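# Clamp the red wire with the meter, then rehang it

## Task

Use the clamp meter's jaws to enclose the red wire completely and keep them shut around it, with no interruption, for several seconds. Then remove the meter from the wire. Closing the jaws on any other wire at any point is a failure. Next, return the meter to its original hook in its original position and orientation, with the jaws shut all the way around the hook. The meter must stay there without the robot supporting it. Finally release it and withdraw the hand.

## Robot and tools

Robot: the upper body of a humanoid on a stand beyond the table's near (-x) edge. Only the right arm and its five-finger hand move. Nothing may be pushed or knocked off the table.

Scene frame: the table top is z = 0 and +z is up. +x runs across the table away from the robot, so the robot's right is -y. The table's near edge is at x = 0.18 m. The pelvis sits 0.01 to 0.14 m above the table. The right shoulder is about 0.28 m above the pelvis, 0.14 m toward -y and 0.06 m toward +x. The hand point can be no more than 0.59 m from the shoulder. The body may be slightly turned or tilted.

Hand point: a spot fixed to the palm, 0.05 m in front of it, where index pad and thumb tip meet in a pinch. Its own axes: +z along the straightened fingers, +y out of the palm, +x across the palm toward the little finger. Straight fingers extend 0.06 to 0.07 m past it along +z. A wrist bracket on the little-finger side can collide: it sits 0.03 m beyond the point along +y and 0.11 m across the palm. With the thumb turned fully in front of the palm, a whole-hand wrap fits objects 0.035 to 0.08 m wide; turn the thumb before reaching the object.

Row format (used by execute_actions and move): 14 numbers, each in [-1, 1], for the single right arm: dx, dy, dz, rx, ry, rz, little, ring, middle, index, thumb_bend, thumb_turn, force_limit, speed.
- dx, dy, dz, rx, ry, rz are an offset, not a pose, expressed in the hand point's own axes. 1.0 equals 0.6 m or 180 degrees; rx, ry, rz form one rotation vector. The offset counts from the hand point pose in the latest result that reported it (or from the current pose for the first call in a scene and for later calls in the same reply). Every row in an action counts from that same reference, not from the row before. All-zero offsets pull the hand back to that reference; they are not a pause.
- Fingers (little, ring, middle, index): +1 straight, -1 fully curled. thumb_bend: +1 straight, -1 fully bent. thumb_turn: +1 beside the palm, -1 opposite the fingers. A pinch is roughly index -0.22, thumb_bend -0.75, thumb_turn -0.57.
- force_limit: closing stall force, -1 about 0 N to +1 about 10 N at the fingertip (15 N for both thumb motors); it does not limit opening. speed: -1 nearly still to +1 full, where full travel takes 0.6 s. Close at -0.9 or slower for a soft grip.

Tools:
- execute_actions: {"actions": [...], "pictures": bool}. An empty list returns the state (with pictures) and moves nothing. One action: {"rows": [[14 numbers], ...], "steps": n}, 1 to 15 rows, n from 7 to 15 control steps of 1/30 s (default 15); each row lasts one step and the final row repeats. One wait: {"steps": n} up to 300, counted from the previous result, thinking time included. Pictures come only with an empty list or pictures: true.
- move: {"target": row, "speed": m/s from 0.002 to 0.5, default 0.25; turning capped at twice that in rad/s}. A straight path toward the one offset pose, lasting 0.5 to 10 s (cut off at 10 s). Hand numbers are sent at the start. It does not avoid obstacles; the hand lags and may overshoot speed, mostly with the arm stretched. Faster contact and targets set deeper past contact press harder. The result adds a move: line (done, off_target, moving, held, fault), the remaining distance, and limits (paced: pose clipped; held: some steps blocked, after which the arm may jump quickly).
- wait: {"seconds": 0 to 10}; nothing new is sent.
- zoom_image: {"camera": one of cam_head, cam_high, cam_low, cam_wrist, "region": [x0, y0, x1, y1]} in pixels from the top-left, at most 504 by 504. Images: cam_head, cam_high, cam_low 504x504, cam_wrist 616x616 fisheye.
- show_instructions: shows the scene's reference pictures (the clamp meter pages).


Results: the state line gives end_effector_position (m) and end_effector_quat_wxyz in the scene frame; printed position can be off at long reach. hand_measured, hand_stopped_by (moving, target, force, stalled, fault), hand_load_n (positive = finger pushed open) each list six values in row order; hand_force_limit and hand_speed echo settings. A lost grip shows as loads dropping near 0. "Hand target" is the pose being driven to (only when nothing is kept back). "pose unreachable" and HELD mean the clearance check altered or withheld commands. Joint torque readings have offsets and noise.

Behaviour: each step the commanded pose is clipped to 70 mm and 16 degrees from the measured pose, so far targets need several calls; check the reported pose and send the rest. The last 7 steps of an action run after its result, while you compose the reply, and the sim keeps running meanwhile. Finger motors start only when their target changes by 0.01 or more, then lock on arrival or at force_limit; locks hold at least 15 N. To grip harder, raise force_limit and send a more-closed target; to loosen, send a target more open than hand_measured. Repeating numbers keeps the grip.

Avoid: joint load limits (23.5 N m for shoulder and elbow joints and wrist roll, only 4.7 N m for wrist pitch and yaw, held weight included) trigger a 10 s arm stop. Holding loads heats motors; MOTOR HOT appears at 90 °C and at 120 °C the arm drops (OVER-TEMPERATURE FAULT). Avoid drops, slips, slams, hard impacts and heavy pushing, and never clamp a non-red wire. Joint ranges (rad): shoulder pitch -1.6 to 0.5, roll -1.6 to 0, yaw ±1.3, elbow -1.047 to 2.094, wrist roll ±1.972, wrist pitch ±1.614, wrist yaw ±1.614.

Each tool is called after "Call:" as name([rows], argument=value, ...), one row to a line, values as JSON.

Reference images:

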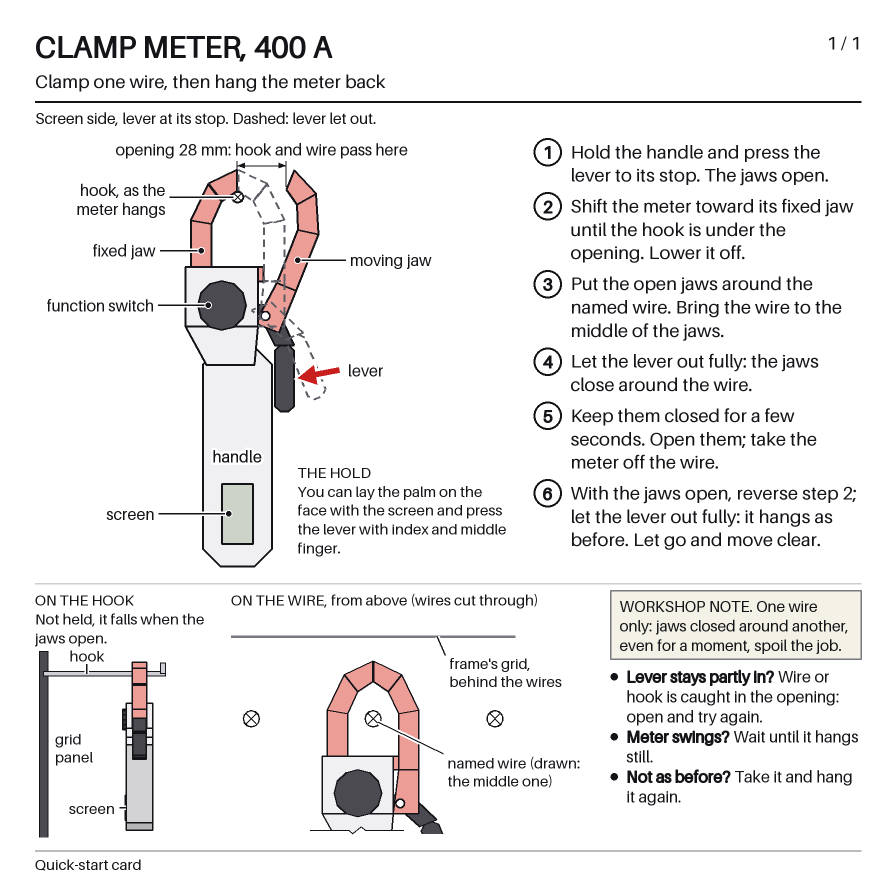

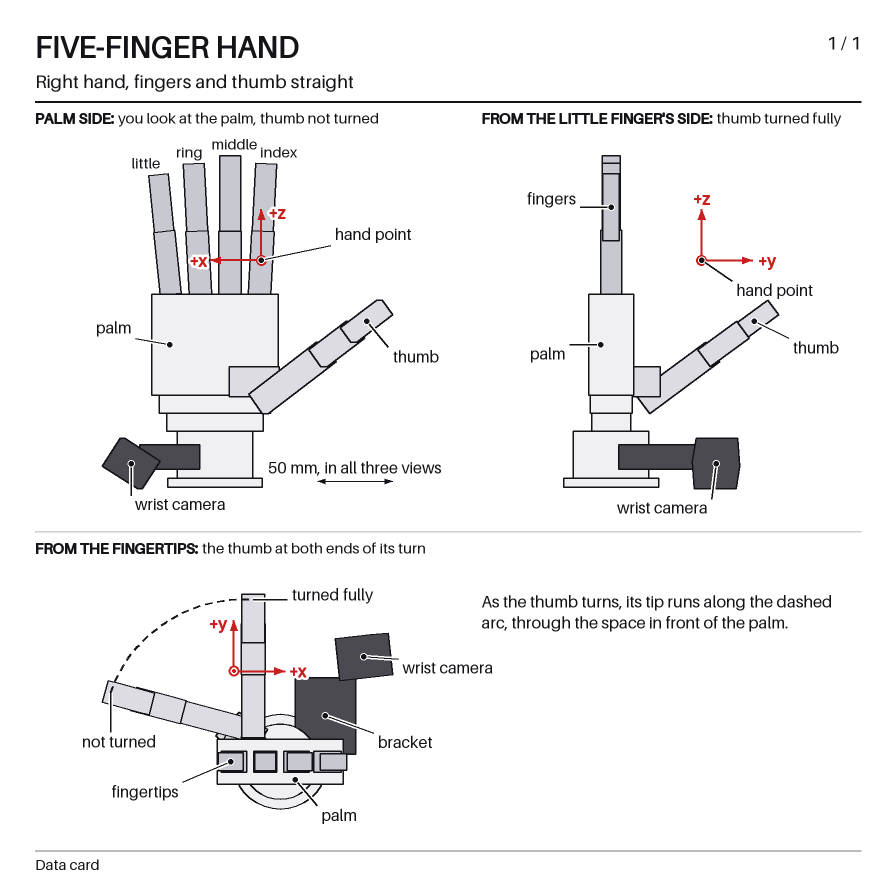

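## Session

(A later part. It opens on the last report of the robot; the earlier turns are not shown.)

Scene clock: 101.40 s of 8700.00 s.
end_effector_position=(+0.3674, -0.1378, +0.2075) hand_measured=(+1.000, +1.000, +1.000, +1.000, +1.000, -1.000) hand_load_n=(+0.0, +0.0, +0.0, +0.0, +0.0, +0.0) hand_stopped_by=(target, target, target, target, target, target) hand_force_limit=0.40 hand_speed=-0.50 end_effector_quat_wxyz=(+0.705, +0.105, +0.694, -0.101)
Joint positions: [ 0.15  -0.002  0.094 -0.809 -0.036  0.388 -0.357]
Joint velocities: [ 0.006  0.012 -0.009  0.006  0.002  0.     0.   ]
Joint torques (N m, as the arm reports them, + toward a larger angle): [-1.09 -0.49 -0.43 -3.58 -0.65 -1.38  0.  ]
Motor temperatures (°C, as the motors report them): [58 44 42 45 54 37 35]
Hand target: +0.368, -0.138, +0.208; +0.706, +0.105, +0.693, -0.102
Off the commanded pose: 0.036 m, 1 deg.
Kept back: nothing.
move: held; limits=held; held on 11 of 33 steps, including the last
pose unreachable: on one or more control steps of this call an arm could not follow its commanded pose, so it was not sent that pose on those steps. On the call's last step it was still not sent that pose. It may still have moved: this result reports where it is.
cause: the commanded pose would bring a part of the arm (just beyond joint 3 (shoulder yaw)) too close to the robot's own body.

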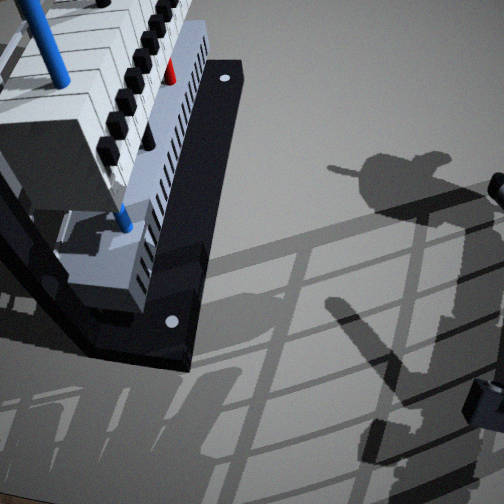

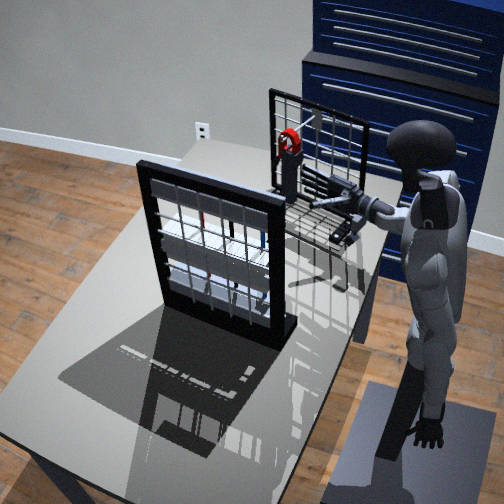

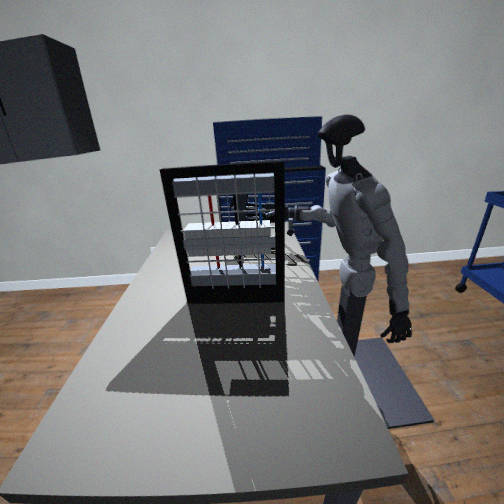

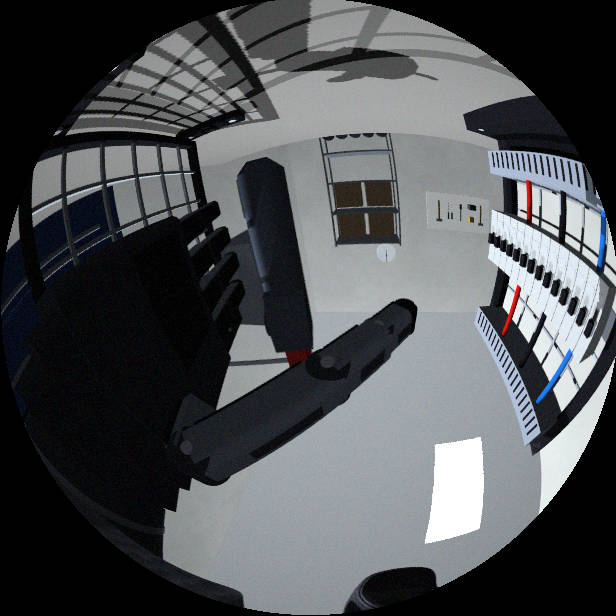

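Call:
move(target=[-0.03,-0.05,-0.09,0,0,0,1,1,1,1,1,-1,0.4,-0.5], speed=0.12)

Call:
zoom_image(camera="cam_high", region=[255,100,395,240])

Scene clock: 103.03 s of 8700.00 s.
end_effector_position=(+0.3094, -0.1514, +0.2253) hand_measured=(+1.000, +1.000, +1.000, +1.000, +1.000, -1.000) hand_load_n=(+0.0, +0.0, +0.0, +0.0, +0.0, +0.0) hand_stopped_by=(target, target, target, target, target, target) hand_force_limit=0.40 hand_speed=-0.50 end_effector_quat_wxyz=(+0.704, +0.102, +0.695, -0.104)
Joint positions: [ 0.523 -0.057  0.109 -1.046  0.019  0.263 -0.322]
Joint velocities: [ 0.015 -0.11   0.028 -0.006  0.054 -0.012 -0.1  ]
Joint torques (N m, as the arm reports them, + toward a larger angle): [ 0.36 -1.23 -0.14 -4.01 -0.33 -1.5  -0.07]
Motor temperatures (°C, as the motors report them): [57 43 42 45 54 37 35]
Hand target: +0.309, -0.151, +0.227; +0.706, +0.104, +0.694, -0.101
Off the commanded pose: 0.003 m, 0 deg.
joint sent to its limit — the command would take joint 1 (shoulder pitch) past its upper limit and joint 4 (elbow) past its lower limit, so those joints were sent only as far as their limits.
Kept back: nothing.
move: done

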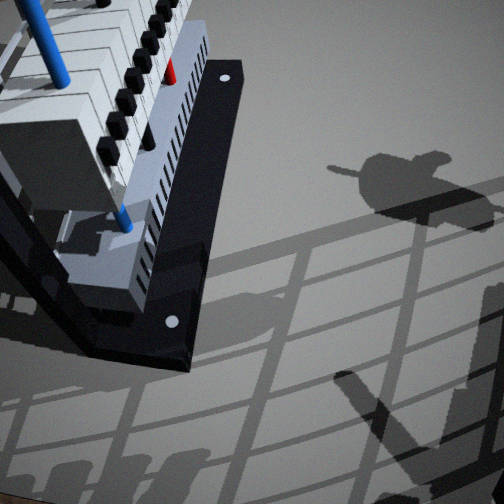

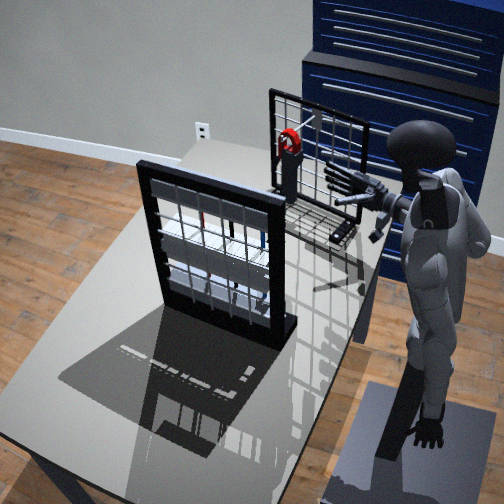

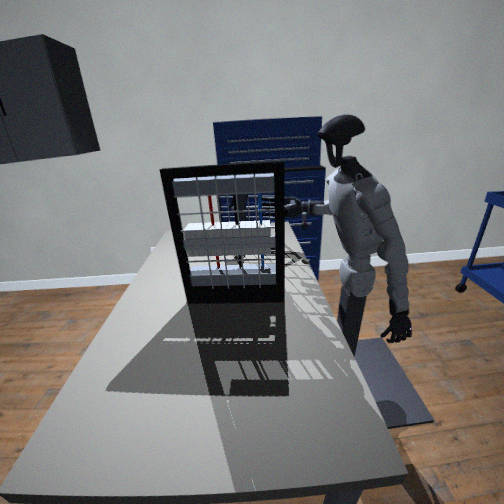

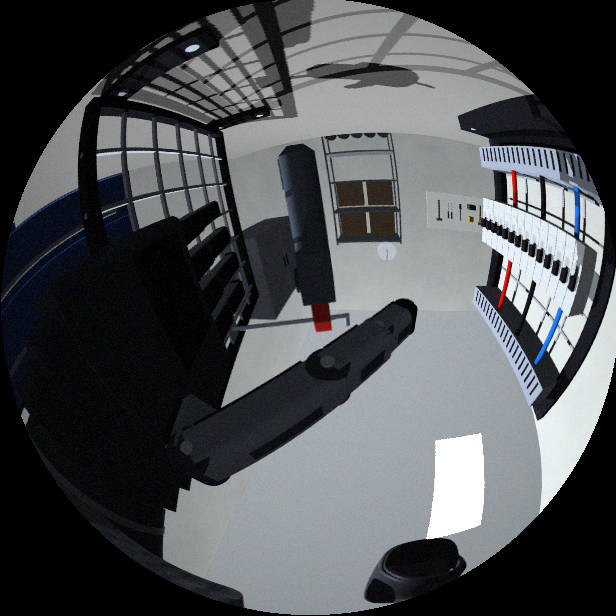

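Region (255, 100, 395, 240) of cam_high's 504x504 image, scaled by 3.600, with more detail than that image has.

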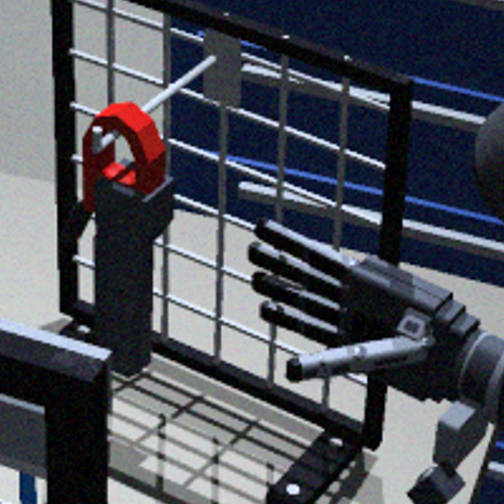

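Call:
execute_actions([
  {"rows":[[0,0,0,0,0,0,-0.9,-0.9,-0.9,-0.9,1,-1,-0.5,0.6]],"steps":15},
])

Call:
wait(seconds=1.5)

Call:
zoom_image(camera="cam_high", region=[262,115,352,215])

Call:
zoom_image(camera="cam_wrist", region=[220,130,400,350])

Scene clock: 103.70 s of 8700.00 s.
end_effector_position=(+0.3094, -0.1514, +0.2253) hand_measured=(+0.564, +0.564, +0.564, +0.564, +1.000, -1.000) hand_load_n=(+0.0, -0.5, -0.5, -0.5, +0.0, +0.0) hand_stopped_by=(moving, moving, moving, moving, target, target) hand_force_limit=-0.50 hand_speed=0.60 end_effector_quat_wxyz=(+0.704, +0.103, +0.695, -0.104)
Joint positions: [ 0.523 -0.064  0.111 -1.046  0.023  0.262 -0.329]
Joint velocities: [-0.015  0.005 -0.008  0.012 -0.002  0.     0.   ]
Joint torques (N m, as the arm reports them, + toward a larger angle): [ 0.06 -0.64 -0.37 -3.62 -0.71 -1.34  0.05]
Motor temperatures (°C, as the motors report them): [57 43 42 45 54 37 35]
Steps of this call (steps 1 to 12: nothing new was sent; steps 13 to 20: the first 8 steps of this action). Readings (end_effector_position | what the end effector reports):
13: (+0.3094, -0.1514, +0.2253) | hand_measured=(+1.000, +1.000, +1.000, +1.000, +1.000, -1.000) hand_load_n=(+0.0, +0.0, +0.0, +0.0, +0.0, +0.0) hand_stopped_by=(moving, moving, moving, moving, target, target) hand_force_limit=-0.50 hand_speed=0.60
14: (+0.3094, -0.1514, +0.2253) | hand_measured=(+1.000, +1.000, +1.000, +1.000, +1.000, -1.000) hand_load_n=(+0.0, +0.0, +0.0, +0.0, +0.0, +0.0) hand_stopped_by=(moving, moving, moving, moving, target, target) hand_force_limit=-0.50 hand_speed=0.60
16: (+0.3094, -0.1514, +0.2253) | hand_measured=(+0.920, +0.920, +0.920, +0.920, +1.000, -1.000) hand_load_n=(+0.0, -0.5, -0.5, -0.5, +0.0, +0.0) hand_stopped_by=(moving, moving, moving, moving, target, target) hand_force_limit=-0.50 hand_speed=0.60
20: the state above

Scene clock: 105.43 s of 8700.00 s.
end_effector_position=(+0.3094, -0.1514, +0.2253) hand_measured=(-0.900, -0.900, -0.900, -0.900, +1.000, -1.000) hand_load_n=(+0.0, +0.0, +0.0, +0.0, +0.0, +0.0) hand_stopped_by=(target, target, target, target, target, target) hand_force_limit=-0.50 hand_speed=0.60 end_effector_quat_wxyz=(+0.704, +0.103, +0.695, -0.104)
Joint positions: [ 0.523 -0.064  0.111 -1.046  0.023  0.262 -0.329]
Joint velocities: [-0.002 -0.003 -0.005 -0.006  0.002  0.     0.   ]
Joint torques (N m, as the arm reports them, + toward a larger angle): [ 0.31 -0.54 -0.53 -3.73 -0.74 -1.32  0.04]
Motor temperatures (°C, as the motors report them): [56 43 42 45 54 37 34]
Hand target: +0.309, -0.151, +0.225; +0.704, +0.103, +0.695, -0.104
Off the commanded pose: 0.000 m, 0 deg.
Kept back: nothing.
Steps of this call (steps 1 to 7: the last 7 steps of your previous action; steps 8 to 52: nothing new was sent). Readings (end_effector_position | what the end effector reports):
1: (+0.3094, -0.1514, +0.2253) | hand_measured=(+0.476, +0.476, +0.476, +0.476, +1.000, -1.000) hand_load_n=(+0.0, -0.5, -0.5, -0.5, +0.0, +0.0) hand_stopped_by=(moving, moving, moving, moving, target, target) hand_force_limit=-0.50 hand_speed=0.60
2: (+0.3094, -0.1514, +0.2253) | hand_measured=(+0.386, +0.386, +0.386, +0.386, +1.000, -1.000) hand_load_n=(+0.0, -0.5, -0.5, -0.5, +0.0, +0.0) hand_stopped_by=(moving, moving, moving, moving, target, target) hand_force_limit=-0.50 hand_speed=0.60
4: (+0.3094, -0.1514, +0.2253) | hand_measured=(+0.210, +0.210, +0.208, +0.210, +1.000, -1.000) hand_load_n=(+0.0, -0.5, -0.5, -0.5, +0.0, +0.0) hand_stopped_by=(moving, moving, moving, moving, target, target) hand_force_limit=-0.50 hand_speed=0.60
8: (+0.3094, -0.1514, +0.2253) | hand_measured=(-0.146, -0.146, -0.146, -0.146, +1.000, -1.000) hand_load_n=(+0.0, -0.5, -0.5, -0.5, +0.0, +0.0) hand_stopped_by=(moving, moving, moving, moving, target, target) hand_force_limit=-0.50 hand_speed=0.60
52: the state above

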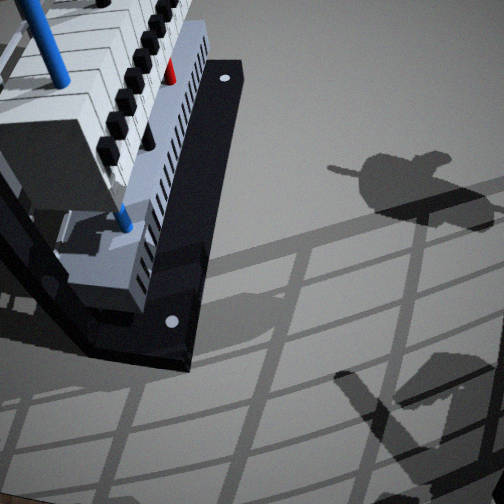

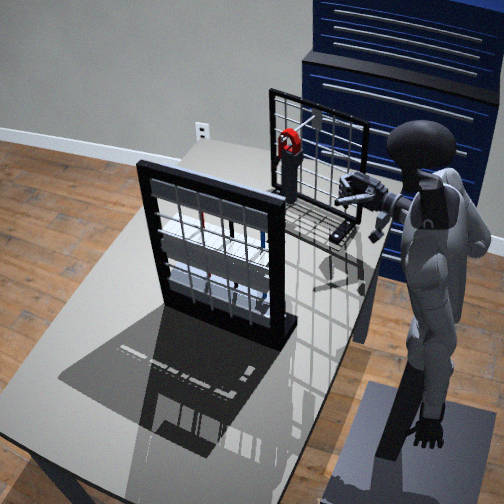

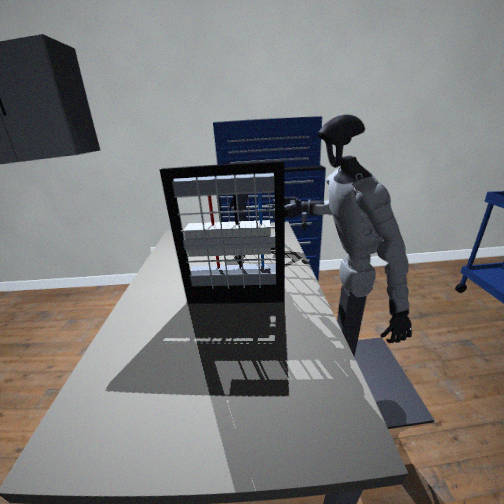

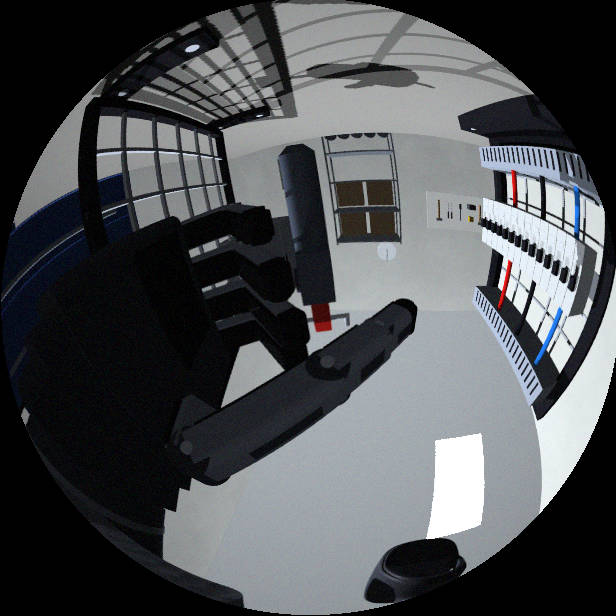

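Region (262, 115, 352, 215) of cam_high's 504x504 image, scaled by 5.040, with more detail than that image has; it fills the left 454 columns of this view, and the rest is white.

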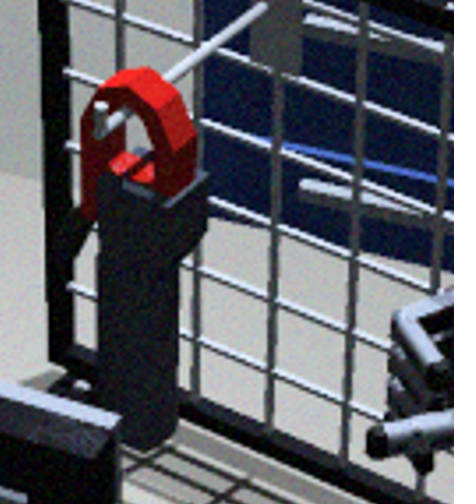

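Region (220, 130, 400, 350) of cam_wrist's 616x616 image, scaled by 2.291, with more detail than that image has; it fills the left 412 columns of this view, and the rest is white.

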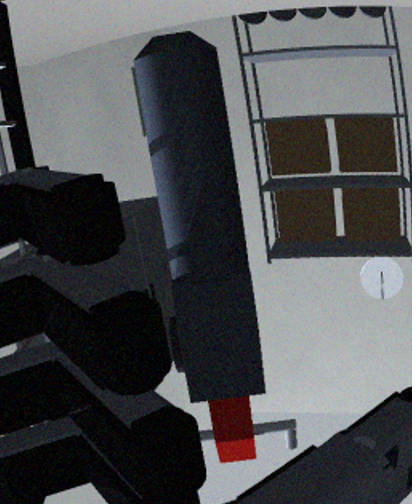

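Call:
finished_scene(scene=1)

The scene is finished: the task was done.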